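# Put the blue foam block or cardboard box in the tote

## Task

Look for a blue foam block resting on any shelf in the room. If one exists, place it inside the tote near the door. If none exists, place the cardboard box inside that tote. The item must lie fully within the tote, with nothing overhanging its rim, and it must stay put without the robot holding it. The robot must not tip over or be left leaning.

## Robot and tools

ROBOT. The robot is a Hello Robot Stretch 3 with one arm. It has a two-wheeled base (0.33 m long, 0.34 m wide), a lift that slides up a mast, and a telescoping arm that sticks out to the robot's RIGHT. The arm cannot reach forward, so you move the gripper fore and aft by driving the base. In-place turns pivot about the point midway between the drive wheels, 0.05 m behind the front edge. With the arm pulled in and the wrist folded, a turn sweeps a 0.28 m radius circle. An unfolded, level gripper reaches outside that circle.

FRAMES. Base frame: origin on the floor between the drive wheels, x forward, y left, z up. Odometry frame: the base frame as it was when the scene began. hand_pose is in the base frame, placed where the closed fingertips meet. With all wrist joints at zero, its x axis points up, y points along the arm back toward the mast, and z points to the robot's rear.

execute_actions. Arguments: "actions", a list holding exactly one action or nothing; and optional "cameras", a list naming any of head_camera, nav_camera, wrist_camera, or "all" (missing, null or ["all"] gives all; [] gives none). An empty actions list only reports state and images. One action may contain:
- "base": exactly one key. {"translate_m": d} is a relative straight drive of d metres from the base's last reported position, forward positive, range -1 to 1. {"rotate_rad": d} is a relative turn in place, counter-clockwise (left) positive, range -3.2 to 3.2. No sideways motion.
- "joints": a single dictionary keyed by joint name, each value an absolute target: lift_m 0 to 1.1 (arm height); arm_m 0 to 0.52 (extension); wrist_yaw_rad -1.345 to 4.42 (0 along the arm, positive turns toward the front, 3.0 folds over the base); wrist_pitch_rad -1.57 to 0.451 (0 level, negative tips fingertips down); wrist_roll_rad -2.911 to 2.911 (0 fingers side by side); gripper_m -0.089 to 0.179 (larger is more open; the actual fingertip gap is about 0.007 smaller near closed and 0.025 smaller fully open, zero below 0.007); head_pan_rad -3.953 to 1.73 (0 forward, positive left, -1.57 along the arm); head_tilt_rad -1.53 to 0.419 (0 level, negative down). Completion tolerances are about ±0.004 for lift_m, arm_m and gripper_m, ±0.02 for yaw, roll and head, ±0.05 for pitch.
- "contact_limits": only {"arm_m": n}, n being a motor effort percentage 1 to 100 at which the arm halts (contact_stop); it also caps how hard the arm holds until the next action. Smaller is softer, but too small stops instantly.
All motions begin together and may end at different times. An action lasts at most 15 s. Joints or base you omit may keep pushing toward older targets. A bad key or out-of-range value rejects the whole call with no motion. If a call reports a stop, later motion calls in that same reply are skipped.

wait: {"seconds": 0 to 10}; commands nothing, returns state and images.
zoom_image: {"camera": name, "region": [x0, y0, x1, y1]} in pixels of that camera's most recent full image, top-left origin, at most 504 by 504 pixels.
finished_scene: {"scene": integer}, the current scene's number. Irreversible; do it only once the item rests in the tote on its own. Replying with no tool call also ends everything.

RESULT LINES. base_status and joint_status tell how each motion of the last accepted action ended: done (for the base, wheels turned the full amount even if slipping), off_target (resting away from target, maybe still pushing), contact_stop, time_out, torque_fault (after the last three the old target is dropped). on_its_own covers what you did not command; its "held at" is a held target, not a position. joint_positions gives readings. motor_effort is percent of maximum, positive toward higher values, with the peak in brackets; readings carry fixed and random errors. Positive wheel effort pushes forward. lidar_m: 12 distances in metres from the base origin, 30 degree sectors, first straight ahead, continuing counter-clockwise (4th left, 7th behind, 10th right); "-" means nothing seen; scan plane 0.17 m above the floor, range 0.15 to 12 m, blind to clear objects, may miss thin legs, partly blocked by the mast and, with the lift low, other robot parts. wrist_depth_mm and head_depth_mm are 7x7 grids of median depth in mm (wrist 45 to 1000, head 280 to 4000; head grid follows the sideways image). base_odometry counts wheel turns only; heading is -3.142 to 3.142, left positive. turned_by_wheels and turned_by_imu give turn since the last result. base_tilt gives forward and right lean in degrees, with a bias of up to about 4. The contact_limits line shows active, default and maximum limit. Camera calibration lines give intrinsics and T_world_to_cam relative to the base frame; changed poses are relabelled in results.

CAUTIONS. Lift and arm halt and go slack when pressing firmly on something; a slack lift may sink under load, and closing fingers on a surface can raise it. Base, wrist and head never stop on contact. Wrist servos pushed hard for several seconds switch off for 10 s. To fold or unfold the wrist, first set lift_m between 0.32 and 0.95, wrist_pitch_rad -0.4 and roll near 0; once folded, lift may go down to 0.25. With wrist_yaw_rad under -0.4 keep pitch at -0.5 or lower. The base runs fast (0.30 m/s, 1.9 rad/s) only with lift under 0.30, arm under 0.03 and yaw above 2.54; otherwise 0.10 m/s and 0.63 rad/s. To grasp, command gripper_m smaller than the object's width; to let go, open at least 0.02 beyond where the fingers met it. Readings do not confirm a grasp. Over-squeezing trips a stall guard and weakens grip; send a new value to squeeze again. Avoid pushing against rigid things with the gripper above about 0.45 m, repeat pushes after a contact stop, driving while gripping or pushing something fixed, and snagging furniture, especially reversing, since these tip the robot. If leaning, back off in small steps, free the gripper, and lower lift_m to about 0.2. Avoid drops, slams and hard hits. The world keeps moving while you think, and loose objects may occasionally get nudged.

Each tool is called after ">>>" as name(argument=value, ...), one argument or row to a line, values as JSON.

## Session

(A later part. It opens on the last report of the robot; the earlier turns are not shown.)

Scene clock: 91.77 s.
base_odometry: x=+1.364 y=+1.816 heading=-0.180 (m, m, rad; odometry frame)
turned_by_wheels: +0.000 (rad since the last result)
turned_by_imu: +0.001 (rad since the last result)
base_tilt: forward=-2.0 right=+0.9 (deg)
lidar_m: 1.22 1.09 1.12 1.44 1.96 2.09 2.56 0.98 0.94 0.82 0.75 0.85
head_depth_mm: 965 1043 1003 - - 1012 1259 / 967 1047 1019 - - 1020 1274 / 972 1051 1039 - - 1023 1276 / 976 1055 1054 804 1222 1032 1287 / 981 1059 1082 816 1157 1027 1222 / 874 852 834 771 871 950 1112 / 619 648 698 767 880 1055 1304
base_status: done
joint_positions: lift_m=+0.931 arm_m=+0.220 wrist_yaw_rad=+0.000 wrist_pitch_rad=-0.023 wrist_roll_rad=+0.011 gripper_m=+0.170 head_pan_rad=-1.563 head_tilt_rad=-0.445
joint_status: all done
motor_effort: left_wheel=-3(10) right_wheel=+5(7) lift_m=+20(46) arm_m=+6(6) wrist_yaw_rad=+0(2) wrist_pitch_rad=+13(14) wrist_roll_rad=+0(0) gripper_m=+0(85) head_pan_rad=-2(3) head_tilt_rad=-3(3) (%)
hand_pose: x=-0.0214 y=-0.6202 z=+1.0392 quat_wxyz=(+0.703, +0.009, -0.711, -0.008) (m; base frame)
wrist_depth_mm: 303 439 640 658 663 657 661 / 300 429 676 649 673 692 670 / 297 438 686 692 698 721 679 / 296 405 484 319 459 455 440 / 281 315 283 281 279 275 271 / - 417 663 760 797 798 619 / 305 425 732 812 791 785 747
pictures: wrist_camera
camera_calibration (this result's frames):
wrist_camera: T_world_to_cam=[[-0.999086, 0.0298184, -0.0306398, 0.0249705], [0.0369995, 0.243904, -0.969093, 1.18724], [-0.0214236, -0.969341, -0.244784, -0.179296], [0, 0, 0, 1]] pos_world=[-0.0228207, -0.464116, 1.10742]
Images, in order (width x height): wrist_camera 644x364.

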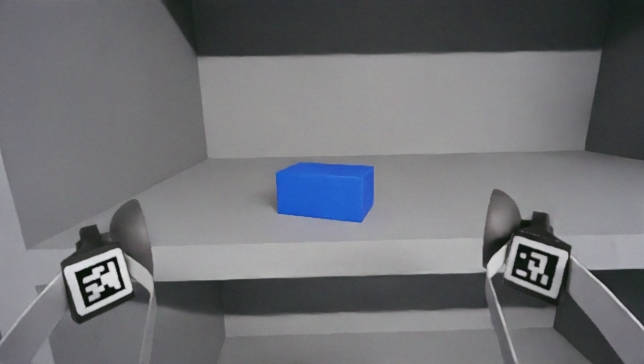

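>>> execute_actions(
  actions=[
    {"joints":{"arm_m":0.4,"lift_m":0.925}},
  ],
  cameras=["wrist_camera"],
)

>>> execute_actions(
  actions=[
    {"joints":{"gripper_m":0.07}},
  ],
  cameras=["wrist_camera"],
)

>>> execute_actions(
  actions=[
    {"joints":{"lift_m":0.95}},
  ],
  cameras=["wrist_camera"],
)

Scene clock: 98.27 s.
base_odometry: x=+1.364 y=+1.816 heading=-0.180 (m, m, rad; odometry frame)
turned_by_wheels: +0.000 (rad since the last result)
turned_by_imu: +0.001 (rad since the last result)
base_tilt: forward=-2.1 right=+1.0 (deg)
lidar_m: 1.22 1.08 1.12 1.44 1.95 2.09 2.55 0.98 0.94 0.82 0.75 0.85
head_depth_mm: 967 1041 1078 - 1152 1011 1259 / 968 1046 1103 1282 1208 1016 1269 / 972 1047 1115 - 1216 1027 1274 / 977 1054 1107 1272 1228 1030 1281 / 982 1059 1081 813 1163 1025 1221 / 871 849 835 773 874 950 1109 / 618 648 698 766 879 1050 1311
base_status: not commanded
joint_positions: lift_m=+0.926 arm_m=+0.400 wrist_yaw_rad=+0.000 wrist_pitch_rad=-0.023 wrist_roll_rad=+0.011 gripper_m=+0.170 head_pan_rad=-1.563 head_tilt_rad=-0.445
joint_status: all done
motor_effort: left_wheel=-3(4) right_wheel=+6(6) lift_m=+20(22) arm_m=+6(6) wrist_yaw_rad=+0(1) wrist_pitch_rad=+13(13) wrist_roll_rad=+0(0) gripper_m=+0(0) head_pan_rad=-4(4) head_tilt_rad=-3(2) (%)
hand_pose: x=-0.0214 y=-0.8002 z=+1.0342 quat_wxyz=(+0.703, +0.008, -0.711, -0.008) (m; base frame)
wrist_depth_mm: 295 429 475 473 483 479 483 / 292 429 494 490 501 512 507 / 292 417 515 523 518 524 529 / 290 389 458 440 443 430 421 / 278 299 271 152 151 259 257 / - 187 181 137 125 182 195 / 144 150 150 141 131 146 145
pictures: wrist_camera
camera_calibration (this result's frames):
wrist_camera: T_world_to_cam=[[-0.999085, 0.0298267, -0.0306439, 0.0301939], [0.0370025, 0.243772, -0.969126, 1.22627], [-0.0214357, -0.969374, -0.244653, -0.355161], [0, 0, 0, 1]] pos_world=[-0.022822, -0.644115, 1.10245]
Images, in order (width x height): wrist_camera 644x364.

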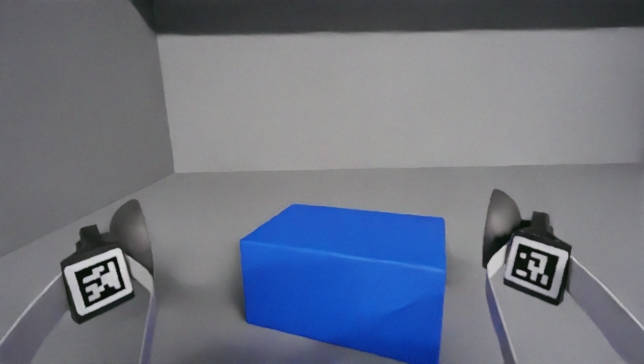

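Scene clock: 99.77 s.
base_odometry: x=+1.364 y=+1.816 heading=-0.180 (m, m, rad; odometry frame)
turned_by_wheels: +0.000 (rad since the last result)
turned_by_imu: +0.000 (rad since the last result)
base_tilt: forward=-1.9 right=+0.9 (deg)
lidar_m: 1.22 1.08 1.12 1.44 1.95 2.10 2.55 0.98 0.94 0.82 0.75 0.85
head_depth_mm: 966 1042 1082 - 1153 1010 1262 / 968 1048 1104 1289 1207 1016 1272 / 969 1049 1111 - 1213 1022 1280 / 971 1052 1103 1259 1227 1034 1284 / 980 1058 1077 812 1162 1026 1222 / 870 852 836 770 877 948 1112 / 619 648 698 768 882 1059 1303
base_status: not commanded
joint_positions: lift_m=+0.926 arm_m=+0.400 wrist_yaw_rad=+0.000 wrist_pitch_rad=-0.021 wrist_roll_rad=+0.011 gripper_m=+0.071 head_pan_rad=-1.563 head_tilt_rad=-0.445
joint_status: all done
motor_effort: left_wheel=-4(4) right_wheel=+6(6) lift_m=+20(20) arm_m=+5(6) wrist_yaw_rad=+0(0) wrist_pitch_rad=+12(13) wrist_roll_rad=+0(0) gripper_m=-13(87) head_pan_rad=-3(3) head_tilt_rad=-2(3) (%)
hand_pose: x=-0.0215 y=-0.8003 z=+1.0348 quat_wxyz=(+0.703, +0.008, -0.711, -0.008) (m; base frame)
wrist_depth_mm: 295 425 476 476 485 484 486 / 295 420 498 505 494 501 500 / 293 422 515 521 522 534 525 / 288 394 459 454 440 433 429 / 263 279 155 154 152 264 259 / 198 196 151 135 127 183 188 / 155 150 149 138 136 147 146
pictures: wrist_camera
camera_calibration (this result's frames):
wrist_camera: T_world_to_cam=[[-0.999076, 0.0300603, -0.0307103, 0.0303923], [0.0370766, 0.241646, -0.969656, 1.22568], [-0.0217271, -0.969899, -0.242537, -0.357717], [0, 0, 0, 1]] pos_world=[-0.022852, -0.644043, 1.10266]
Images, in order (width x height): wrist_camera 644x364.

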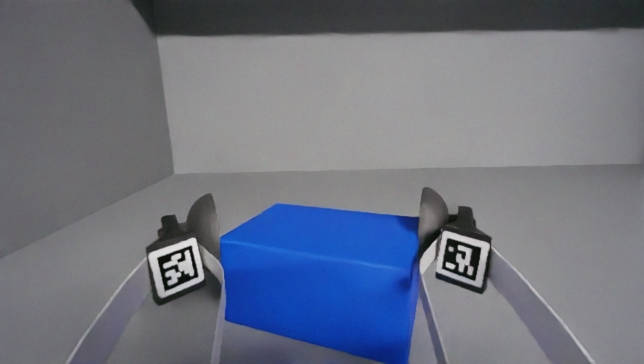

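Scene clock: 100.77 s.
base_odometry: x=+1.364 y=+1.816 heading=-0.180 (m, m, rad; odometry frame)
turned_by_wheels: +0.000 (rad since the last result)
turned_by_imu: +0.000 (rad since the last result)
base_tilt: forward=-2.0 right=+1.0 (deg)
lidar_m: 1.22 1.08 1.12 1.43 1.96 2.10 2.55 0.98 0.94 0.82 0.75 0.85
head_depth_mm: 964 1040 1091 1263 1191 1012 1265 / 968 1047 1099 1266 1209 1018 1264 / 974 1050 - 1291 1223 1026 1274 / 973 1055 1104 1260 1223 1032 1283 / 977 1060 1077 812 1159 1029 1224 / 872 852 835 771 874 951 1112 / 619 648 697 769 881 1051 1307
base_status: not commanded
joint_positions: lift_m=+0.949 arm_m=+0.400 wrist_yaw_rad=+0.000 wrist_pitch_rad=-0.023 wrist_roll_rad=+0.011 gripper_m=+0.071 head_pan_rad=-1.563 head_tilt_rad=-0.445
joint_status: all done
motor_effort: left_wheel=-4(4) right_wheel=+6(6) lift_m=+49(51) arm_m=+6(6) wrist_yaw_rad=+0(0) wrist_pitch_rad=+13(13) wrist_roll_rad=+0(0) gripper_m=-13(13) head_pan_rad=-2(2) head_tilt_rad=-3(3) (%)
hand_pose: x=-0.0215 y=-0.8002 z=+1.0582 quat_wxyz=(+0.703, +0.008, -0.711, -0.008) (m; base frame)
wrist_depth_mm: 292 421 481 480 478 488 493 / 289 420 498 503 503 500 514 / 291 421 510 511 523 525 524 / 288 421 522 537 532 520 512 / 289 343 155 155 152 318 318 / 237 241 152 135 127 223 229 / 187 185 175 143 152 179 178
pictures: wrist_camera
camera_calibration (this result's frames):
wrist_camera: T_world_to_cam=[[-0.999076, 0.0301213, -0.0306443, 0.031089], [0.0370747, 0.243753, -0.969128, 1.24947], [-0.0217218, -0.969369, -0.244645, -0.349329], [0, 0, 0, 1]] pos_world=[-0.0228514, -0.644128, 1.12639]
Images, in order (width x height): wrist_camera 644x364.

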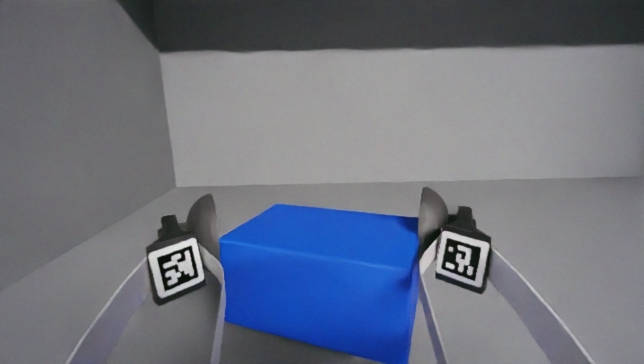

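>>> execute_actions(
  actions=[
    {"joints":{"arm_m":0.0,"gripper_m":0.06}},
  ],
  cameras=[],
)

>>> execute_actions(
  actions=[
    {"base":{"rotate_rad":2.9},"joints":{"wrist_yaw_rad":1.57,"lift_m":0.6,"head_pan_rad":0,"head_tilt_rad":-0.6}},
  ],
  cameras=[],
)

>>> execute_actions(
  actions=[
    {"base":{"translate_m":1.0}},
  ],
  cameras=[],
)

>>> execute_actions(
  actions=[
    {"base":{"rotate_rad":0.2}},
  ],
  cameras=[],
)

>>> execute_actions(
  actions=[
    {"base":{"translate_m":1.0}},
  ],
  cameras=["nav_camera","wrist_camera"],
)

Scene clock: 112.57 s.
base_odometry: x=+1.364 y=+1.816 heading=-0.180 (m, m, rad; odometry frame)
turned_by_wheels: +0.000 (rad since the last result)
turned_by_imu: +0.002 (rad since the last result)
base_tilt: forward=-2.0 right=+0.9 (deg)
lidar_m: 1.22 1.08 1.12 1.44 1.95 2.10 2.55 0.98 0.94 0.82 0.75 0.85
head_depth_mm: 965 1044 1003 1244 1157 1013 - / 972 1049 1019 1246 409 - - / 971 1052 1041 1248 412 - - / 975 1053 1060 1261 1106 1033 1284 / 981 1058 1086 812 1159 1028 1225 / 872 850 835 773 873 950 1110 / 619 649 698 769 882 1058 1310
base_status: not commanded
joint_positions: lift_m=+0.949 arm_m=+0.001 wrist_yaw_rad=+0.000 wrist_pitch_rad=-0.024 wrist_roll_rad=+0.011 gripper_m=+0.061 head_pan_rad=-1.563 head_tilt_rad=-0.445
joint_status: all done
motor_effort: left_wheel=-4(4) right_wheel=+6(6) lift_m=+49(50) arm_m=-5(7) wrist_yaw_rad=+0(1) wrist_pitch_rad=+14(14) wrist_roll_rad=+0(0) gripper_m=-16(61) head_pan_rad=-2(3) head_tilt_rad=-3(2) (%)
hand_pose: x=-0.0215 y=-0.4012 z=+1.0579 quat_wxyz=(+0.703, +0.009, -0.711, -0.009) (m; base frame)
wrist_depth_mm: 818 459 829 835 860 862 688 / 837 455 870 880 871 851 669 / 880 476 904 893 923 913 680 / 588 487 572 568 546 537 523 / 996 494 156 154 152 962 680 / 980 512 151 134 126 963 691 / 861 535 684 143 152 819 637
pictures: none
No camera images: the call's "cameras" was empty. Leave "cameras" out to get every camera's image.

Scene clock: 118.13 s.
base_odometry: x=+1.364 y=+1.816 heading=+2.719 (m, m, rad; odometry frame)
turned_by_wheels: +2.900 (rad since the last result)
turned_by_imu: +2.938 (rad since the last result)
base_tilt: forward=-2.1 right=+0.9 (deg)
lidar_m: 2.56 1.72 0.94 1.17 0.78 0.85 1.22 1.22 1.08 1.87 1.42 2.10
head_depth_mm: 2416 2669 2882 2147 1721 1428 1229 / 2353 2615 2796 2182 1731 1440 1235 / 2286 2555 2732 2185 1735 1448 1243 / 2246 2494 2701 2206 1757 1458 1249 / 2212 2428 2674 2237 1764 1466 1258 / 2173 2370 2621 2248 1783 1476 1262 / 2121 2337 2585 2284 1805 1488 1267
base_status: done
joint_positions: lift_m=+0.601 arm_m=+0.001 wrist_yaw_rad=+1.569 wrist_pitch_rad=-0.024 wrist_roll_rad=+0.011 gripper_m=+0.061 head_pan_rad=-0.007 head_tilt_rad=-0.593
joint_status: all done
motor_effort: left_wheel=-3(9) right_wheel=+6(11) lift_m=+21(46) arm_m=-6(5) wrist_yaw_rad=+1(2) wrist_pitch_rad=+14(14) wrist_roll_rad=+0(0) gripper_m=-15(15) head_pan_rad=+2(33) head_tilt_rad=-4(19) (%)
hand_pose: x=+0.2342 y=-0.1462 z=+0.7089 quat_wxyz=(+0.504, +0.508, -0.497, +0.491) (m; base frame)
wrist_depth_mm: - - - - - - - / - - - - - - - / - - - - - - - / - - - - - - - / - - 156 154 153 - - / - - 150 135 127 - - / - - - 143 153 - -
pictures: none
No camera images: the call's "cameras" was empty. Leave "cameras" out to get every camera's image.

Scene clock: 129.33 s.
base_odometry: x=+0.452 y=+2.226 heading=+2.719 (m, m, rad; odometry frame)
turned_by_wheels: +0.000 (rad since the last result)
turned_by_imu: +0.002 (rad since the last result)
base_tilt: forward=-2.0 right=+0.9 (deg)
lidar_m: 1.58 1.58 1.09 1.24 1.39 1.53 1.83 1.83 1.35 1.05 1.33 1.79
head_depth_mm: 1459 1627 1847 2025 1718 1433 1228 / 1427 1577 1782 1998 1724 1444 1233 / 1394 1530 1735 1964 1754 1446 1243 / 1369 1505 1689 1929 1763 1467 1246 / 1335 1471 1644 1858 1769 1467 1253 / 1310 1442 1613 1806 1777 1478 1263 / 1287 1414 1573 1768 1800 1485 1262
base_status: done
joint_positions: lift_m=+0.601 arm_m=+0.001 wrist_yaw_rad=+1.569 wrist_pitch_rad=-0.024 wrist_roll_rad=+0.011 gripper_m=+0.061 head_pan_rad=-0.007 head_tilt_rad=-0.593
joint_status: not commanded
motor_effort: left_wheel=-4(5) right_wheel=+5(11) lift_m=+21(21) arm_m=-5(5) wrist_yaw_rad=+1(1) wrist_pitch_rad=+14(14) wrist_roll_rad=+0(0) gripper_m=-16(16) head_pan_rad=+3(2) head_tilt_rad=-4(4) (%)
hand_pose: x=+0.2342 y=-0.1462 z=+0.7089 quat_wxyz=(+0.504, +0.508, -0.497, +0.491) (m; base frame)
wrist_depth_mm: - - - - - - - / - - - - - - - / - - - - - - - / - - - - - - - / - - 157 154 153 - - / - - 150 135 126 - - / - - - 144 153 - 958
pictures: none
No camera images: the call's "cameras" was empty. Leave "cameras" out to get every camera's image.

Scene clock: 130.70 s.
base_odometry: x=+0.452 y=+2.226 heading=+2.919 (m, m, rad; odometry frame)
turned_by_wheels: +0.200 (rad since the last result)
turned_by_imu: +0.203 (rad since the last result)
base_tilt: forward=-1.9 right=+1.0 (deg)
lidar_m: 1.58 1.63 1.10 1.13 0.97 1.52 2.20 1.83 1.34 1.05 1.33 1.65
head_depth_mm: 1349 1473 1674 1893 1716 1427 1224 / 1337 1468 1659 1899 1727 1439 1236 / 1338 1475 1666 1894 1740 1443 1242 / 1340 1471 1663 1883 1758 1455 1249 / 1336 1472 1649 1870 1771 1465 1251 / 1328 1472 1645 1862 1790 1478 1260 / 1330 1472 1644 1855 1805 1483 1269
base_status: done
joint_positions: lift_m=+0.601 arm_m=+0.001 wrist_yaw_rad=+1.569 wrist_pitch_rad=-0.024 wrist_roll_rad=+0.011 gripper_m=+0.061 head_pan_rad=-0.007 head_tilt_rad=-0.593
joint_status: not commanded
motor_effort: left_wheel=-4(9) right_wheel=+6(11) lift_m=+20(21) arm_m=-5(6) wrist_yaw_rad=+0(2) wrist_pitch_rad=+14(14) wrist_roll_rad=+0(0) gripper_m=-16(16) head_pan_rad=+3(2) head_tilt_rad=-3(3) (%)
hand_pose: x=+0.2342 y=-0.1462 z=+0.7089 quat_wxyz=(+0.504, +0.508, -0.497, +0.491) (m; base frame)
wrist_depth_mm: - - - - - - - / - - - - - - - / - - - - - - - / - - - - - - - / - - 157 154 152 - - / - - 150 134 127 - - / - - - 144 154 - -
pictures: none
No camera images: the call's "cameras" was empty. Leave "cameras" out to get every camera's image.

Scene clock: 141.90 s.
base_odometry: x=-0.523 y=+2.446 heading=+2.919 (m, m, rad; odometry frame)
turned_by_wheels: +0.000 (rad since the last result)
turned_by_imu: +0.002 (rad since the last result)
base_tilt: forward=-2.0 right=+0.9 (deg)
lidar_m: 0.58 0.60 0.81 1.99 1.27 1.58 2.79 2.01 1.24 1.63 0.84 0.60
head_depth_mm: 461 509 570 649 759 902 1109 / 460 507 568 645 756 896 1099 / 458 506 567 643 753 894 1096 / 457 504 562 639 727 888 1091 / 446 493 559 637 747 885 1080 / 459 507 567 643 744 878 1072 / 458 506 565 642 739 875 1068
base_status: done
joint_positions: lift_m=+0.601 arm_m=+0.001 wrist_yaw_rad=+1.569 wrist_pitch_rad=-0.024 wrist_roll_rad=+0.011 gripper_m=+0.061 head_pan_rad=-0.007 head_tilt_rad=-0.593
joint_status: not commanded
motor_effort: left_wheel=-4(6) right_wheel=+6(11) lift_m=+21(21) arm_m=-5(5) wrist_yaw_rad=+1(1) wrist_pitch_rad=+14(14) wrist_roll_rad=+0(0) gripper_m=-16(15) head_pan_rad=+3(3) head_tilt_rad=-4(4) (%)
hand_pose: x=+0.2342 y=-0.1462 z=+0.7089 quat_wxyz=(+0.504, +0.508, -0.497, +0.491) (m; base frame)
wrist_depth_mm: 445 438 451 457 469 478 483 / 455 462 455 470 477 484 505 / 472 479 496 489 523 532 525 / 486 491 513 520 534 541 560 / 508 508 156 154 153 572 584 / 523 530 150 134 127 596 615 / 541 560 580 143 152 623 634
pictures: nav_camera (sideways: a quarter turn counterclockwise sets it upright), wrist_camera
camera_calibration (this result's frames):
nav_camera: T_world_to_cam=[[0.58952, -0.00578693, 0.807733, -1.0144], [0.0292642, -0.999165, -0.0285168, 0.093955], [0.807223, 0.0404489, -0.588858, 0.716382], [0, 0, 0, 1]] pos_world=[0.0169795, 0.0590295, 1.24389]
wrist_camera: T_world_to_cam=[[-0.0320053, -0.999019, -0.0306072, -0.120826], [-0.245067, 0.0375319, -0.968779, 0.777716], [0.968978, -0.0235053, -0.246028, 0.111968], [0, 0, 0, 1]] pos_world=[0.0782308, -0.147264, 0.777285]
Images, in order (width x height): nav_camera 672x504, wrist_camera 644x364.

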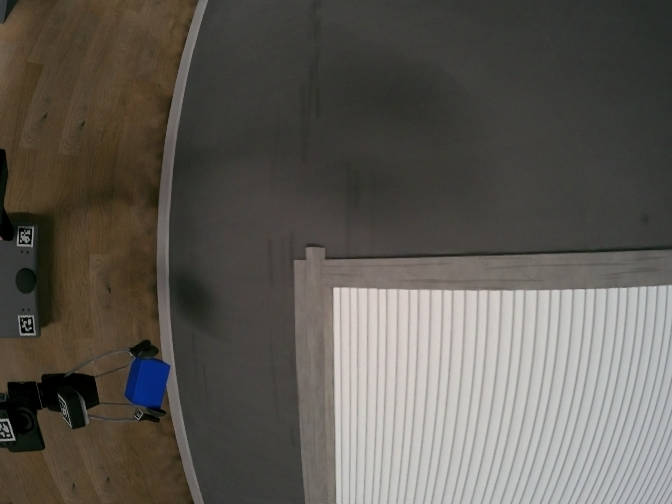

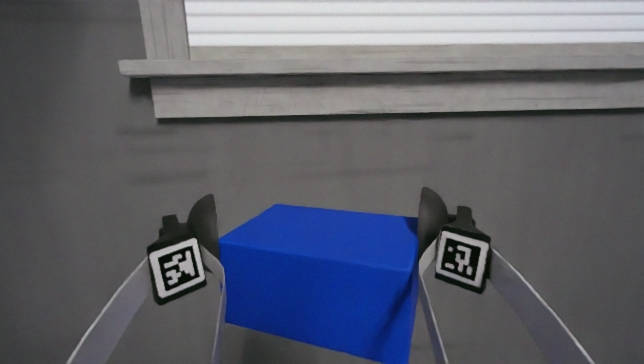

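>>> execute_actions(
  actions=[
    {"base":{"rotate_rad":1.8}},
  ],
  cameras=[],
)

>>> execute_actions(
  actions=[
    {"base":{"translate_m":1.0}},
  ],
  cameras=[],
)

>>> execute_actions(
  actions=[
    {"base":{"translate_m":0.8}},
  ],
  cameras=["nav_camera","head_camera"],
)

Scene clock: 150.27 s.
base_odometry: x=-0.523 y=+2.446 heading=-1.565 (m, m, rad; odometry frame)
turned_by_wheels: +1.800 (rad since the last result)
turned_by_imu: +1.824 (rad since the last result)
base_tilt: forward=-2.0 right=+1.1 (deg)
lidar_m: 1.03 1.58 2.40 2.80 1.67 1.24 1.30 0.70 0.58 0.58 0.65 1.07
head_depth_mm: 2637 2880 2721 2160 1725 1432 1233 / 2662 2958 2790 2179 1739 1437 1237 / 2743 3018 2970 2198 1746 1455 1243 / 2766 3089 2999 2131 1707 1460 1251 / 1121 1166 1222 1289 1484 1470 1252 / 866 969 1535 1368 1676 1474 1262 / 1281 1136 1588 1397 1687 1490 1268
base_status: done
joint_positions: lift_m=+0.601 arm_m=+0.001 wrist_yaw_rad=+1.569 wrist_pitch_rad=-0.024 wrist_roll_rad=+0.011 gripper_m=+0.061 head_pan_rad=-0.007 head_tilt_rad=-0.593
joint_status: not commanded
motor_effort: left_wheel=-3(10) right_wheel=+6(11) lift_m=+20(21) arm_m=-5(5) wrist_yaw_rad=+1(1) wrist_pitch_rad=+14(14) wrist_roll_rad=+0(0) gripper_m=-15(16) head_pan_rad=+3(2) head_tilt_rad=-3(3) (%)
hand_pose: x=+0.2342 y=-0.1462 z=+0.7089 quat_wxyz=(+0.504, +0.508, -0.497, +0.491) (m; base frame)
wrist_depth_mm: - 863 - - - - 674 / - - - - - - 647 / - - - - - - 655 / - - - - - - 651 / - - 156 154 153 - 664 / - - 150 134 126 - 660 / - - - 143 152 - 612
pictures: none
No camera images: the call's "cameras" was empty. Leave "cameras" out to get every camera's image.

Scene clock: 161.47 s.
base_odometry: x=-0.517 y=+1.447 heading=-1.565 (m, m, rad; odometry frame)
turned_by_wheels: +0.000 (rad since the last result)
turned_by_imu: +0.002 (rad since the last result)
base_tilt: forward=-2.1 right=+0.9 (deg)
lidar_m: 0.41 0.22 0.18 0.18 2.59 2.16 1.76 0.94 0.79 0.78 0.88 1.40
head_depth_mm: 1797 1992 2204 2099 1717 1435 1228 / 1830 2030 2247 2178 1738 1442 1237 / 1867 2067 2307 2175 1744 1449 1238 / 1909 2099 2353 2211 1755 1453 1247 / 1937 2143 2406 2245 1714 651 683 / 1964 2105 418 432 448 465 484 / 317 325 334 343 353 364 375
base_status: done
joint_positions: lift_m=+0.601 arm_m=+0.001 wrist_yaw_rad=+1.569 wrist_pitch_rad=-0.024 wrist_roll_rad=+0.011 gripper_m=+0.061 head_pan_rad=-0.007 head_tilt_rad=-0.593
joint_status: not commanded
motor_effort: left_wheel=-4(5) right_wheel=+5(11) lift_m=+20(20) arm_m=-5(5) wrist_yaw_rad=+1(0) wrist_pitch_rad=+14(14) wrist_roll_rad=+0(0) gripper_m=-16(17) head_pan_rad=+1(3) head_tilt_rad=-4(3) (%)
hand_pose: x=+0.2342 y=-0.1462 z=+0.7089 quat_wxyz=(+0.504, +0.508, -0.497, +0.491) (m; base frame)
wrist_depth_mm: 307 - - - - - 942 / 312 - - - - - 933 / 311 - - - - - 890 / 309 - - - - - 908 / 315 - 156 154 153 - 927 / 313 385 150 134 126 - 921 / 311 - - 143 152 - 841
pictures: none
No camera images: the call's "cameras" was empty. Leave "cameras" out to get every camera's image.

Scene clock: 171.93 s.
base_odometry: x=-0.512 y=+0.647 heading=-1.565 (m, m, rad; odometry frame)
turned_by_wheels: +0.000 (rad since the last result)
turned_by_imu: +0.750 (rad since the last result)
base_tilt: forward=-1.9 right=+1.0 (deg)
lidar_m: 0.15 - 0.15 0.18 2.35 1.31 0.89 0.82 0.84 1.06 1.94 0.23
head_depth_mm: - - - - 1667 1365 1226 / - - - - - - 336 / - - - - - - 297 / - - - - - - - / - - - - - - - / - - - - - - - / - - - - - - -
base_status: translate_m off_target (by the wheels' count: +0.7999 of +0.8000)
joint_positions: lift_m=+0.600 arm_m=+0.001 wrist_yaw_rad=+1.555 wrist_pitch_rad=-0.031 wrist_roll_rad=+0.014 gripper_m=+0.061 head_pan_rad=-0.005 head_tilt_rad=-0.600
joint_status: not commanded
on_its_own: left_wheel is at rest, and its effort (+19) is outside its rest range (-18 to +18); right_wheel is at rest, and its effort (+25) is outside its rest range (-18 to +18)
motor_effort: left_wheel=+19(100) right_wheel=+25(100) lift_m=+35(37) arm_m=-6(12) wrist_yaw_rad=+11(36) wrist_pitch_rad=+18(46) wrist_roll_rad=-2(8) gripper_m=-18(21) head_pan_rad=+1(2) head_tilt_rad=-1(4) (%)
hand_pose: x=+0.2340 y=-0.1498 z=+0.7068 quat_wxyz=(+0.509, +0.507, -0.499, +0.485) (m; base frame)
wrist_depth_mm: 122 137 - - - - - / 125 139 - - - - - / 128 142 - - - - - / 130 146 - - - - - / 132 147 156 154 153 - - / 136 147 152 135 125 - - / 138 163 - 145 132 - -
pictures: head_camera (sideways: a quarter turn clockwise sets it upright), nav_camera (sideways: a quarter turn counterclockwise sets it upright)
camera_calibration (this result's frames):
head_camera: T_world_to_cam=[[-0.589254, 0.0542076, -0.806127, 1.07011], [0.00812422, 0.998094, 0.0611777, -0.0774662], [0.807907, 0.0295001, -0.588572, 0.716725], [0, 0, 0, 1]] pos_world=[0.0521481, -0.00183285, 1.28923]
nav_camera: T_world_to_cam=[[0.595158, -0.00451458, 0.803596, -1.00904], [0.0312664, -0.999097, -0.0287693, 0.0942714], [0.803, 0.0422478, -0.594479, 0.72372], [0, 0, 0, 1]] pos_world=[0.016444, 0.0590552, 1.24381]
Images, in order (width x height): head_camera 896x504, nav_camera 672x504.

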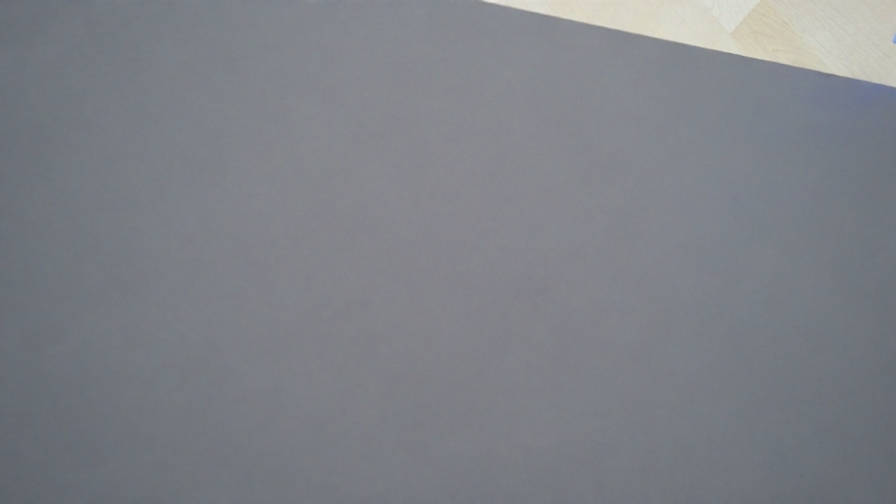

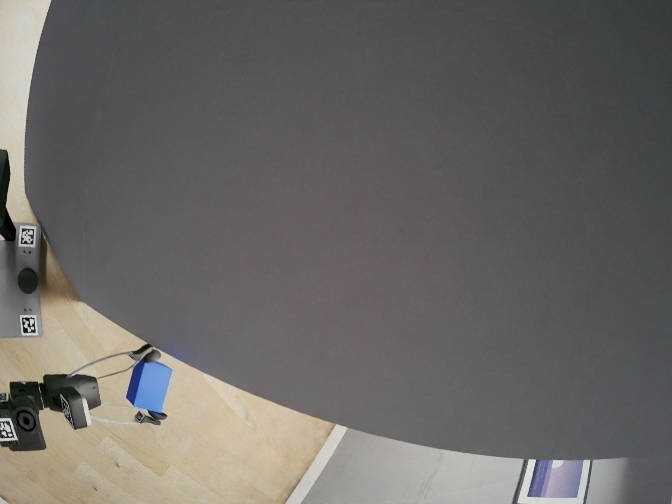

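>>> execute_actions(
  actions=[
    {"base":{"translate_m":-0.25}},
  ],
  cameras=[],
)

>>> execute_actions(
  actions=[
    {"base":{"rotate_rad":-1.2}},
  ],
  cameras=["nav_camera"],
)

Scene clock: 177.47 s.
base_odometry: x=-0.514 y=+0.897 heading=-1.565 (m, m, rad; odometry frame)
turned_by_wheels: +0.000 (rad since the last result)
turned_by_imu: +0.002 (rad since the last result)
base_tilt: forward=-1.9 right=+1.0 (deg)
lidar_m: 0.37 0.34 0.35 2.30 2.69 0.99 0.67 0.62 0.63 0.80 1.70 2.12
head_depth_mm: 2239 2412 2597 2134 1713 1425 1226 / 386 2560 2714 2085 1717 1435 1231 / 348 385 432 493 574 683 848 / 324 356 396 447 512 598 721 / 303 332 366 408 463 533 626 / 289 310 340 377 422 479 554 / - 292 318 349 388 436 497
base_status: done
joint_positions: lift_m=+0.600 arm_m=+0.001 wrist_yaw_rad=+1.569 wrist_pitch_rad=-0.027 wrist_roll_rad=+0.014 gripper_m=+0.061 head_pan_rad=-0.005 head_tilt_rad=-0.600
joint_status: not commanded
motor_effort: left_wheel=+1(15) right_wheel=+1(20) lift_m=+35(35) arm_m=-5(5) wrist_yaw_rad=+1(16) wrist_pitch_rad=+16(18) wrist_roll_rad=-2(1) gripper_m=-16(18) head_pan_rad=+1(2) head_tilt_rad=+0(0) (%)
hand_pose: x=+0.2341 y=-0.1462 z=+0.7076 quat_wxyz=(+0.504, +0.510, -0.497, +0.489) (m; base frame)
wrist_depth_mm: 270 303 357 - - - - / 273 308 359 - - - - / 279 313 377 - - - - / 284 322 392 - - - - / 290 330 156 154 153 - - / 296 330 151 134 127 - - / 304 362 408 143 154 - -
pictures: none
No camera images: the call's "cameras" was empty. Leave "cameras" out to get every camera's image.

Scene clock: 180.30 s.
base_odometry: x=-0.514 y=+0.897 heading=-2.765 (m, m, rad; odometry frame)
turned_by_wheels: -1.200 (rad since the last result)
turned_by_imu: -1.214 (rad since the last result)
base_tilt: forward=-2.0 right=+1.1 (deg)
lidar_m: 1.22 2.09 0.40 0.34 0.34 2.73 2.27 1.24 0.72 0.62 0.62 0.72
head_depth_mm: 999 1052 1132 1208 1330 1376 1226 / 1208 1297 1408 1545 1630 1432 1229 / 1524 1683 1862 2024 1736 1439 1239 / 1849 2058 2282 2109 1749 1448 1248 / 1796 1978 2202 2204 1757 1467 1251 / 1758 1931 2133 2216 1769 1469 1257 / 1720 1878 2092 2223 1780 1479 1264
base_status: done
joint_positions: lift_m=+0.600 arm_m=+0.001 wrist_yaw_rad=+1.569 wrist_pitch_rad=-0.027 wrist_roll_rad=+0.014 gripper_m=+0.061 head_pan_rad=-0.005 head_tilt_rad=-0.600
joint_status: not commanded
motor_effort: left_wheel=+5(10) right_wheel=-5(9) lift_m=+35(35) arm_m=-5(5) wrist_yaw_rad=+1(2) wrist_pitch_rad=+16(16) wrist_roll_rad=-1(2) gripper_m=-16(16) head_pan_rad=+2(2) head_tilt_rad=+0(0) (%)
hand_pose: x=+0.2341 y=-0.1462 z=+0.7076 quat_wxyz=(+0.504, +0.510, -0.497, +0.489) (m; base frame)
wrist_depth_mm: - - - - 772 518 404 / - - - - 785 536 408 / - - - - 803 540 412 / - - - - 808 550 414 / - - 156 155 153 538 418 / - - 150 134 127 569 436 / - - - 143 154 627 426
pictures: nav_camera (sideways: a quarter turn counterclockwise sets it upright)
camera_calibration (this result's frames):
nav_camera: T_world_to_cam=[[0.595158, -0.00451471, 0.803596, -1.00904], [0.0312662, -0.999097, -0.0287693, 0.0942714], [0.803, 0.0422477, -0.594479, 0.72372], [0, 0, 0, 1]] pos_world=[0.016444, 0.0590552, 1.24381]
Images, in order (width x height): nav_camera 672x504.

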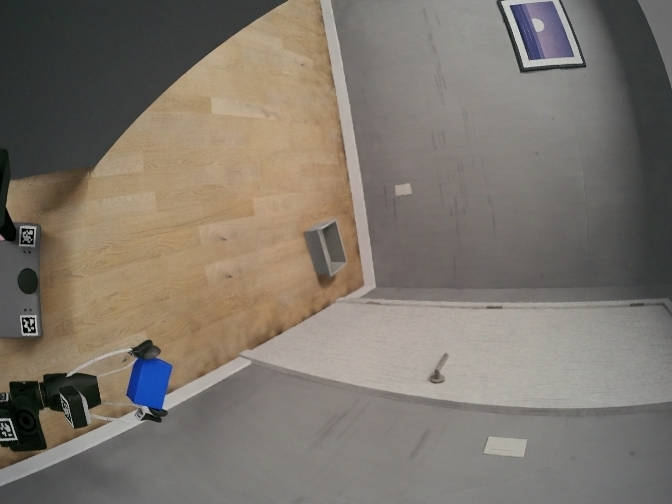

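>>> execute_actions(
  actions=[
    {"base":{"translate_m":0.5}},
  ],
  cameras=["head_camera"],
)

Scene clock: 189.17 s.
base_odometry: x=-0.978 y=+0.712 heading=-2.764 (m, m, rad; odometry frame)
turned_by_wheels: +0.000 (rad since the last result)
turned_by_imu: +0.002 (rad since the last result)
base_tilt: forward=-2.1 right=+1.0 (deg)
lidar_m: 0.96 1.60 1.86 3.01 0.51 0.55 2.77 0.99 0.57 0.50 0.50 0.57
head_depth_mm: 788 835 891 956 1037 1132 1177 / 946 1017 1107 1211 1339 1385 1228 / 1238 1366 1533 1716 1683 1443 1236 / 1410 1547 1736 1961 1689 1454 1240 / 1375 1513 1684 1897 1651 1455 1245 / 1339 1479 1636 1838 1767 1470 1256 / 1310 1444 1598 1780 1781 1479 1267
base_status: done
joint_positions: lift_m=+0.600 arm_m=+0.001 wrist_yaw_rad=+1.569 wrist_pitch_rad=-0.027 wrist_roll_rad=+0.014 gripper_m=+0.061 head_pan_rad=-0.005 head_tilt_rad=-0.600
joint_status: not commanded
motor_effort: left_wheel=+5(12) right_wheel=-4(5) lift_m=+35(35) arm_m=-5(5) wrist_yaw_rad=+0(1) wrist_pitch_rad=+16(16) wrist_roll_rad=-1(1) gripper_m=-16(17) head_pan_rad=+2(1) head_tilt_rad=+0(0) (%)
hand_pose: x=+0.2341 y=-0.1462 z=+0.7076 quat_wxyz=(+0.504, +0.510, -0.497, +0.489) (m; base frame)
wrist_depth_mm: - - - 999 518 378 292 / - - - - 542 389 296 / - - - - 559 394 297 / - - - - 574 398 303 / - - 157 154 154 387 308 / - - 150 134 126 409 314 / - - - 144 155 450 307
pictures: head_camera (sideways: a quarter turn clockwise sets it upright)
camera_calibration (this result's frames):
head_camera: T_world_to_cam=[[-0.589254, 0.0542076, -0.806127, 1.07011], [0.00812418, 0.998094, 0.0611777, -0.0774662], [0.807907, 0.0295001, -0.588572, 0.716725], [0, 0, 0, 1]] pos_world=[0.0521481, -0.00183285, 1.28923]
Images, in order (width x height): head_camera 896x504.

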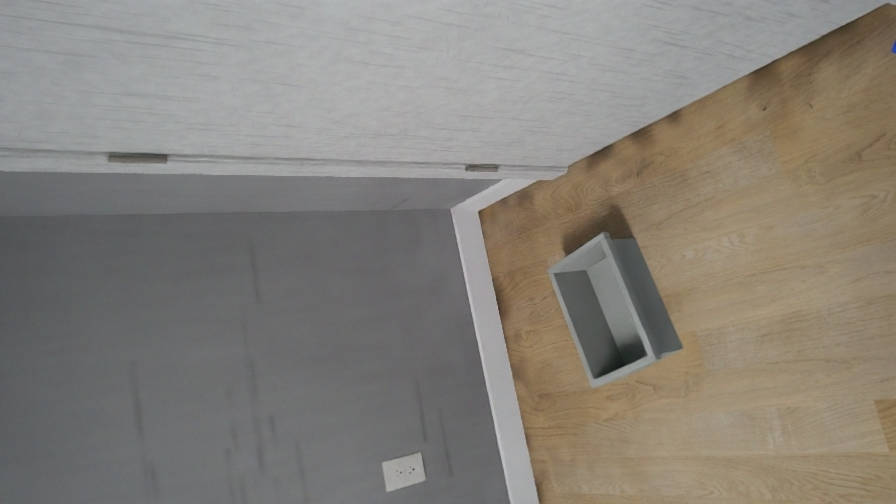

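>>> execute_actions(
  actions=[
    {"base":{"rotate_rad":0.32}},
  ],
  cameras=[],
)

>>> execute_actions(
  actions=[
    {"base":{"translate_m":0.75},"joints":{"lift_m":0.25,"head_pan_rad":-0.15,"head_tilt_rad":-1.0}},
  ],
  cameras=["head_camera"],
)

Scene clock: 195.00 s.
base_odometry: x=-0.978 y=+0.712 heading=-2.445 (m, m, rad; odometry frame)
turned_by_wheels: +0.320 (rad since the last result)
turned_by_imu: +0.325 (rad since the last result)
base_tilt: forward=-2.0 right=+0.9 (deg)
lidar_m: 1.60 1.70 2.44 0.49 0.50 0.71 1.58 0.66 0.51 0.50 0.52 0.73
head_depth_mm: 1341 1486 1657 1856 1710 1425 1222 / 1346 1489 1671 1897 1645 1431 1230 / 1356 1498 1678 1911 1642 1443 1239 / 1361 1508 1700 1929 1748 1455 1246 / 1372 1517 1701 1952 1758 1458 1245 / 1374 1525 1723 1952 1774 1470 1255 / 1383 1531 1724 1959 1788 1477 1260
base_status: done
joint_positions: lift_m=+0.600 arm_m=+0.001 wrist_yaw_rad=+1.569 wrist_pitch_rad=-0.027 wrist_roll_rad=+0.014 gripper_m=+0.061 head_pan_rad=-0.005 head_tilt_rad=-0.600
joint_status: not commanded
motor_effort: left_wheel=-3(8) right_wheel=+5(10) lift_m=+35(35) arm_m=-4(5) wrist_yaw_rad=+1(1) wrist_pitch_rad=+16(16) wrist_roll_rad=-1(1) gripper_m=-16(16) head_pan_rad=+1(1) head_tilt_rad=+0(0) (%)
hand_pose: x=+0.2341 y=-0.1462 z=+0.7076 quat_wxyz=(+0.504, +0.510, -0.497, +0.489) (m; base frame)
wrist_depth_mm: - - - - - 597 400 / - - - - - 607 396 / - - - - - 610 403 / - - - - - 608 415 / - - 155 154 153 558 405 / - - 151 135 126 601 402 / - - - 143 155 677 378
pictures: none
No camera images: the call's "cameras" was empty. Leave "cameras" out to get every camera's image.

Scene clock: 203.77 s.
base_odometry: x=-1.554 y=+0.231 heading=-2.445 (m, m, rad; odometry frame)
turned_by_wheels: +0.000 (rad since the last result)
turned_by_imu: +0.002 (rad since the last result)
base_tilt: forward=-2.0 right=+0.8 (deg)
lidar_m: 0.85 0.90 1.30 2.79 1.18 0.98 1.73 0.72 0.54 0.52 0.56 0.83
head_depth_mm: 836 995 1243 1442 1319 1199 1102 / 827 982 1219 1453 1294 1179 - / 818 974 1203 1441 1338 1189 1121 / 812 958 1181 1450 1344 1207 1126 / 800 949 1166 1440 1354 1223 1121 / 795 938 1146 1440 1360 1230 1124 / 786 926 1132 1439 1360 1235 1129
base_status: done
joint_positions: lift_m=+0.251 arm_m=+0.001 wrist_yaw_rad=+1.569 wrist_pitch_rad=-0.027 wrist_roll_rad=+0.014 gripper_m=+0.061 head_pan_rad=-0.143 head_tilt_rad=-0.988
joint_status: all done
motor_effort: left_wheel=-4(5) right_wheel=+5(12) lift_m=+21(30) arm_m=-5(5) wrist_yaw_rad=+1(2) wrist_pitch_rad=+16(16) wrist_roll_rad=-1(1) gripper_m=-16(16) head_pan_rad=-3(15) head_tilt_rad=-6(29) (%)
hand_pose: x=+0.2341 y=-0.1462 z=+0.3582 quat_wxyz=(+0.504, +0.510, -0.497, +0.489) (m; base frame)
wrist_depth_mm: 710 726 720 696 736 689 475 / 743 725 733 723 723 703 478 / 764 764 772 773 762 743 468 / 813 809 798 798 776 723 476 / 833 800 155 154 153 681 442 / 797 767 150 135 126 647 451 / 610 601 556 143 154 578 429
pictures: head_camera (sideways: a quarter turn clockwise sets it upright)
camera_calibration (this result's frames):
head_camera: T_world_to_cam=[[-0.834586, 0.172043, -0.523323, 0.703085], [0.168163, 0.984203, 0.0553748, -0.0708579], [0.524583, -0.0417885, -0.850333, 1.05887], [0, 0, 0, 1]] pos_world=[0.0432355, -0.00697386, 1.27226]
Images, in order (width x height): head_camera 896x504.

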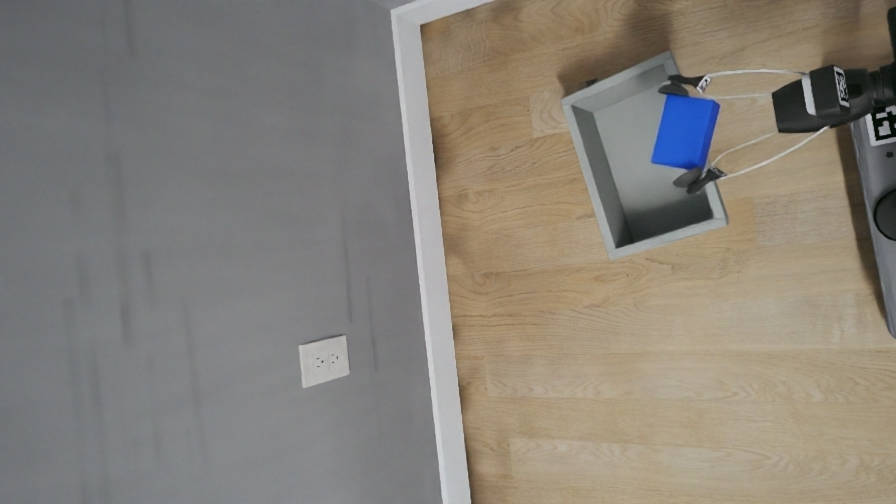

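>>> execute_actions(
  actions=[
    {"base":{"translate_m":0.14},"joints":{"lift_m":0.14,"wrist_yaw_rad":1.72}},
  ],
  cameras=[],
)

>>> execute_actions(
  actions=[
    {"joints":{"wrist_pitch_rad":-0.35}},
  ],
  cameras=["head_camera"],
)

Scene clock: 209.27 s.
base_odometry: x=-1.661 y=+0.141 heading=-2.445 (m, m, rad; odometry frame)
turned_by_wheels: +0.000 (rad since the last result)
turned_by_imu: +0.001 (rad since the last result)
base_tilt: forward=-2.1 right=+1.0 (deg)
lidar_m: 0.72 0.76 1.08 2.93 1.37 1.11 1.76 0.70 0.55 0.53 0.57 0.73
head_depth_mm: 693 826 1025 1363 1330 1186 1106 / 684 813 1007 1329 1330 1176 1119 / 675 805 993 1299 1340 1160 1108 / 670 794 980 1281 1345 1208 1128 / 663 786 965 1258 1346 1224 1126 / 657 775 951 1225 1359 1230 1124 / 650 766 935 1205 1363 1236 1125
base_status: done
joint_positions: lift_m=+0.141 arm_m=+0.001 wrist_yaw_rad=+1.718 wrist_pitch_rad=-0.027 wrist_roll_rad=+0.014 gripper_m=+0.061 head_pan_rad=-0.143 head_tilt_rad=-0.988
joint_status: all done
motor_effort: left_wheel=-4(6) right_wheel=+5(11) lift_m=+20(22) arm_m=-5(5) wrist_yaw_rad=+1(4) wrist_pitch_rad=+15(16) wrist_roll_rad=-2(1) gripper_m=-15(16) head_pan_rad=-3(3) head_tilt_rad=-6(6) (%)
hand_pose: x=+0.2314 y=-0.1081 z=+0.2483 quat_wxyz=(+0.466, +0.545, -0.457, +0.526) (m; base frame)
wrist_depth_mm: 687 636 613 578 560 538 530 / 709 659 628 614 585 562 532 / 738 687 685 635 605 574 560 / 777 716 698 657 642 601 584 / 771 745 156 154 152 617 578 / 585 577 150 135 126 528 531 / 447 448 262 144 155 263 427
pictures: none
No camera images: the call's "cameras" was empty. Leave "cameras" out to get every camera's image.

Scene clock: 210.30 s.
base_odometry: x=-1.661 y=+0.141 heading=-2.445 (m, m, rad; odometry frame)
turned_by_wheels: +0.000 (rad since the last result)
turned_by_imu: +0.000 (rad since the last result)
base_tilt: forward=-2.1 right=+1.0 (deg)
lidar_m: 0.71 0.76 1.09 2.93 1.38 1.11 1.76 0.70 0.55 0.53 0.56 0.20
head_depth_mm: 693 826 1026 1358 1324 1186 1104 / 683 815 1010 1328 1333 1185 1112 / 676 806 995 1299 1337 1186 1107 / 669 794 981 1271 1346 1205 1127 / 663 786 966 1251 1351 1223 1123 / 655 774 951 1227 1359 1231 1125 / 650 766 936 1210 1365 1237 1127
base_status: not commanded
joint_positions: lift_m=+0.141 arm_m=+0.001 wrist_yaw_rad=+1.718 wrist_pitch_rad=-0.369 wrist_roll_rad=+0.014 gripper_m=+0.061 head_pan_rad=-0.143 head_tilt_rad=-0.988
joint_status: all done
motor_effort: left_wheel=-4(4) right_wheel=+5(5) lift_m=+20(20) arm_m=-5(5) wrist_yaw_rad=+1(1) wrist_pitch_rad=+11(15) wrist_roll_rad=-1(1) gripper_m=-15(16) head_pan_rad=-3(3) head_tilt_rad=-6(6) (%)
hand_pose: x=+0.2064 y=-0.1119 z=+0.1642 quat_wxyz=(+0.550, +0.614, -0.359, +0.437) (m; base frame)
wrist_depth_mm: 655 625 599 577 548 525 519 / 701 677 640 623 604 562 554 / 678 680 647 648 626 608 568 / 503 503 509 498 504 499 500 / 407 402 156 155 153 275 246 / 337 335 151 134 126 300 211 / 291 171 230 143 154 278 205
pictures: head_camera (sideways: a quarter turn clockwise sets it upright)
camera_calibration (this result's frames):
head_camera: T_world_to_cam=[[-0.834719, 0.172087, -0.523097, 0.702792], [0.168206, 0.984196, 0.0553678, -0.0708491], [0.524358, -0.0417713, -0.850473, 1.05905], [0, 0, 0, 1]] pos_world=[0.0432275, -0.0069738, 1.27225]
Images, in order (width x height): head_camera 896x504.

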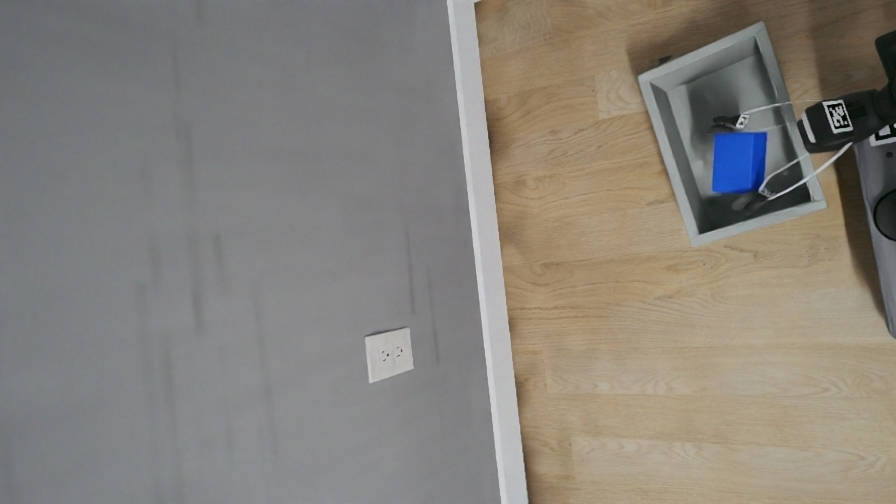

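>>> execute_actions(
  actions=[
    {"joints":{"gripper_m":0.125}},
  ],
  cameras=[],
)

>>> execute_actions(
  actions=[
    {"joints":{"lift_m":0.4}},
  ],
  cameras=["head_camera"],
)

Scene clock: 215.67 s.
base_odometry: x=-1.661 y=+0.141 heading=-2.445 (m, m, rad; odometry frame)
turned_by_wheels: +0.000 (rad since the last result)
turned_by_imu: +0.001 (rad since the last result)
base_tilt: forward=-2.0 right=+1.0 (deg)
lidar_m: 0.71 0.76 1.09 2.93 1.37 1.10 1.76 0.70 0.55 0.53 0.56 0.75
head_depth_mm: 691 828 1027 1352 1326 1192 1103 / 685 813 1013 1328 1335 1189 1105 / 678 803 999 1304 1339 1193 1105 / 669 794 978 1278 1345 1204 1130 / 664 785 964 1250 1345 1224 1121 / 657 775 950 1229 1355 1232 1126 / 649 767 934 1207 1363 1233 1128
base_status: not commanded
joint_positions: lift_m=+0.141 arm_m=+0.001 wrist_yaw_rad=+1.718 wrist_pitch_rad=-0.369 wrist_roll_rad=+0.014 gripper_m=+0.125 head_pan_rad=-0.143 head_tilt_rad=-0.988
joint_status: all done
motor_effort: left_wheel=-4(4) right_wheel=+5(5) lift_m=+20(20) arm_m=-4(5) wrist_yaw_rad=+1(1) wrist_pitch_rad=+11(11) wrist_roll_rad=-1(1) gripper_m=+0(79) head_pan_rad=-3(3) head_tilt_rad=-6(6) (%)
hand_pose: x=+0.2064 y=-0.1119 z=+0.1642 quat_wxyz=(+0.550, +0.614, -0.359, +0.437) (m; base frame)
wrist_depth_mm: 673 613 597 579 545 530 511 / 720 681 640 630 593 584 548 / 679 685 677 642 612 606 580 / 511 508 508 506 497 499 494 / 408 425 269 279 282 275 247 / 336 320 302 311 312 310 212 / 294 173 269 245 287 280 200
pictures: none
No camera images: the call's "cameras" was empty. Leave "cameras" out to get every camera's image.

Scene clock: 218.87 s.
base_odometry: x=-1.661 y=+0.141 heading=-2.445 (m, m, rad; odometry frame)
turned_by_wheels: +0.000 (rad since the last result)
turned_by_imu: +0.001 (rad since the last result)
base_tilt: forward=-2.1 right=+1.0 (deg)
lidar_m: 0.72 0.76 1.08 2.93 1.37 1.10 1.76 0.70 0.55 0.53 0.56 0.73
head_depth_mm: 693 826 1025 1357 1320 1186 1104 / 684 816 1014 1336 1332 1186 - / 678 803 992 1301 1338 1194 1105 / 670 794 979 1279 1344 1203 1126 / 662 786 963 1250 1350 1227 1123 / 654 776 953 1230 1352 1228 1121 / 649 768 936 1204 1367 1237 1133
base_status: not commanded
joint_positions: lift_m=+0.399 arm_m=+0.001 wrist_yaw_rad=+1.718 wrist_pitch_rad=-0.369 wrist_roll_rad=+0.014 gripper_m=+0.125 head_pan_rad=-0.143 head_tilt_rad=-0.988
joint_status: all done
motor_effort: left_wheel=-4(4) right_wheel=+6(6) lift_m=+49(51) arm_m=-5(5) wrist_yaw_rad=+1(2) wrist_pitch_rad=+11(11) wrist_roll_rad=-1(1) gripper_m=+0(0) head_pan_rad=-2(3) head_tilt_rad=-6(6) (%)
hand_pose: x=+0.2064 y=-0.1119 z=+0.4232 quat_wxyz=(+0.550, +0.614, -0.359, +0.437) (m; base frame)
wrist_depth_mm: 650 622 602 571 551 533 508 / 730 679 651 619 601 576 552 / 799 752 715 693 661 623 578 / 890 864 793 753 714 677 602 / 785 826 790 800 738 712 583 / 662 639 649 643 662 640 556 / 568 562 564 556 558 563 512
pictures: head_camera (sideways: a quarter turn clockwise sets it upright)
camera_calibration (this result's frames):
head_camera: T_world_to_cam=[[-0.834719, 0.172087, -0.523097, 0.702792], [0.168205, 0.984196, 0.0553678, -0.0708491], [0.524358, -0.0417712, -0.850473, 1.05905], [0, 0, 0, 1]] pos_world=[0.0432276, -0.00697379, 1.27225]
Images, in order (width x height): head_camera 896x504.

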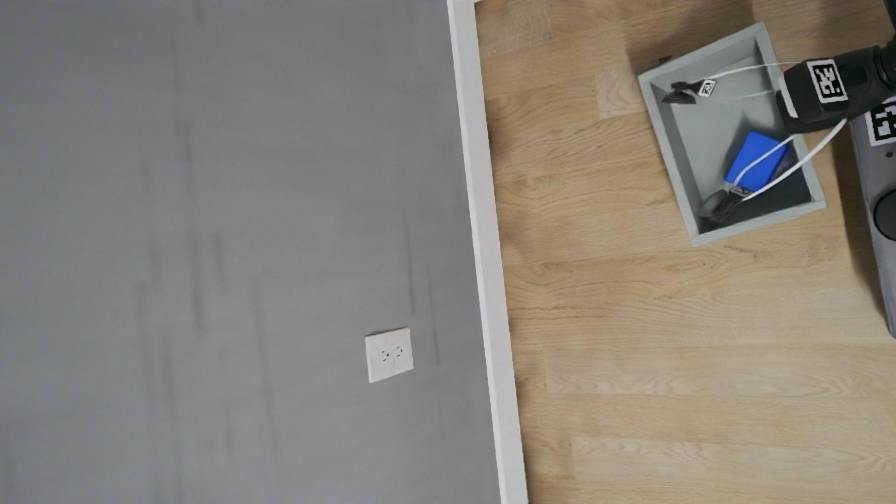

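>>> finished_scene(
  scene=2,
)

The scene is finished: the task was done.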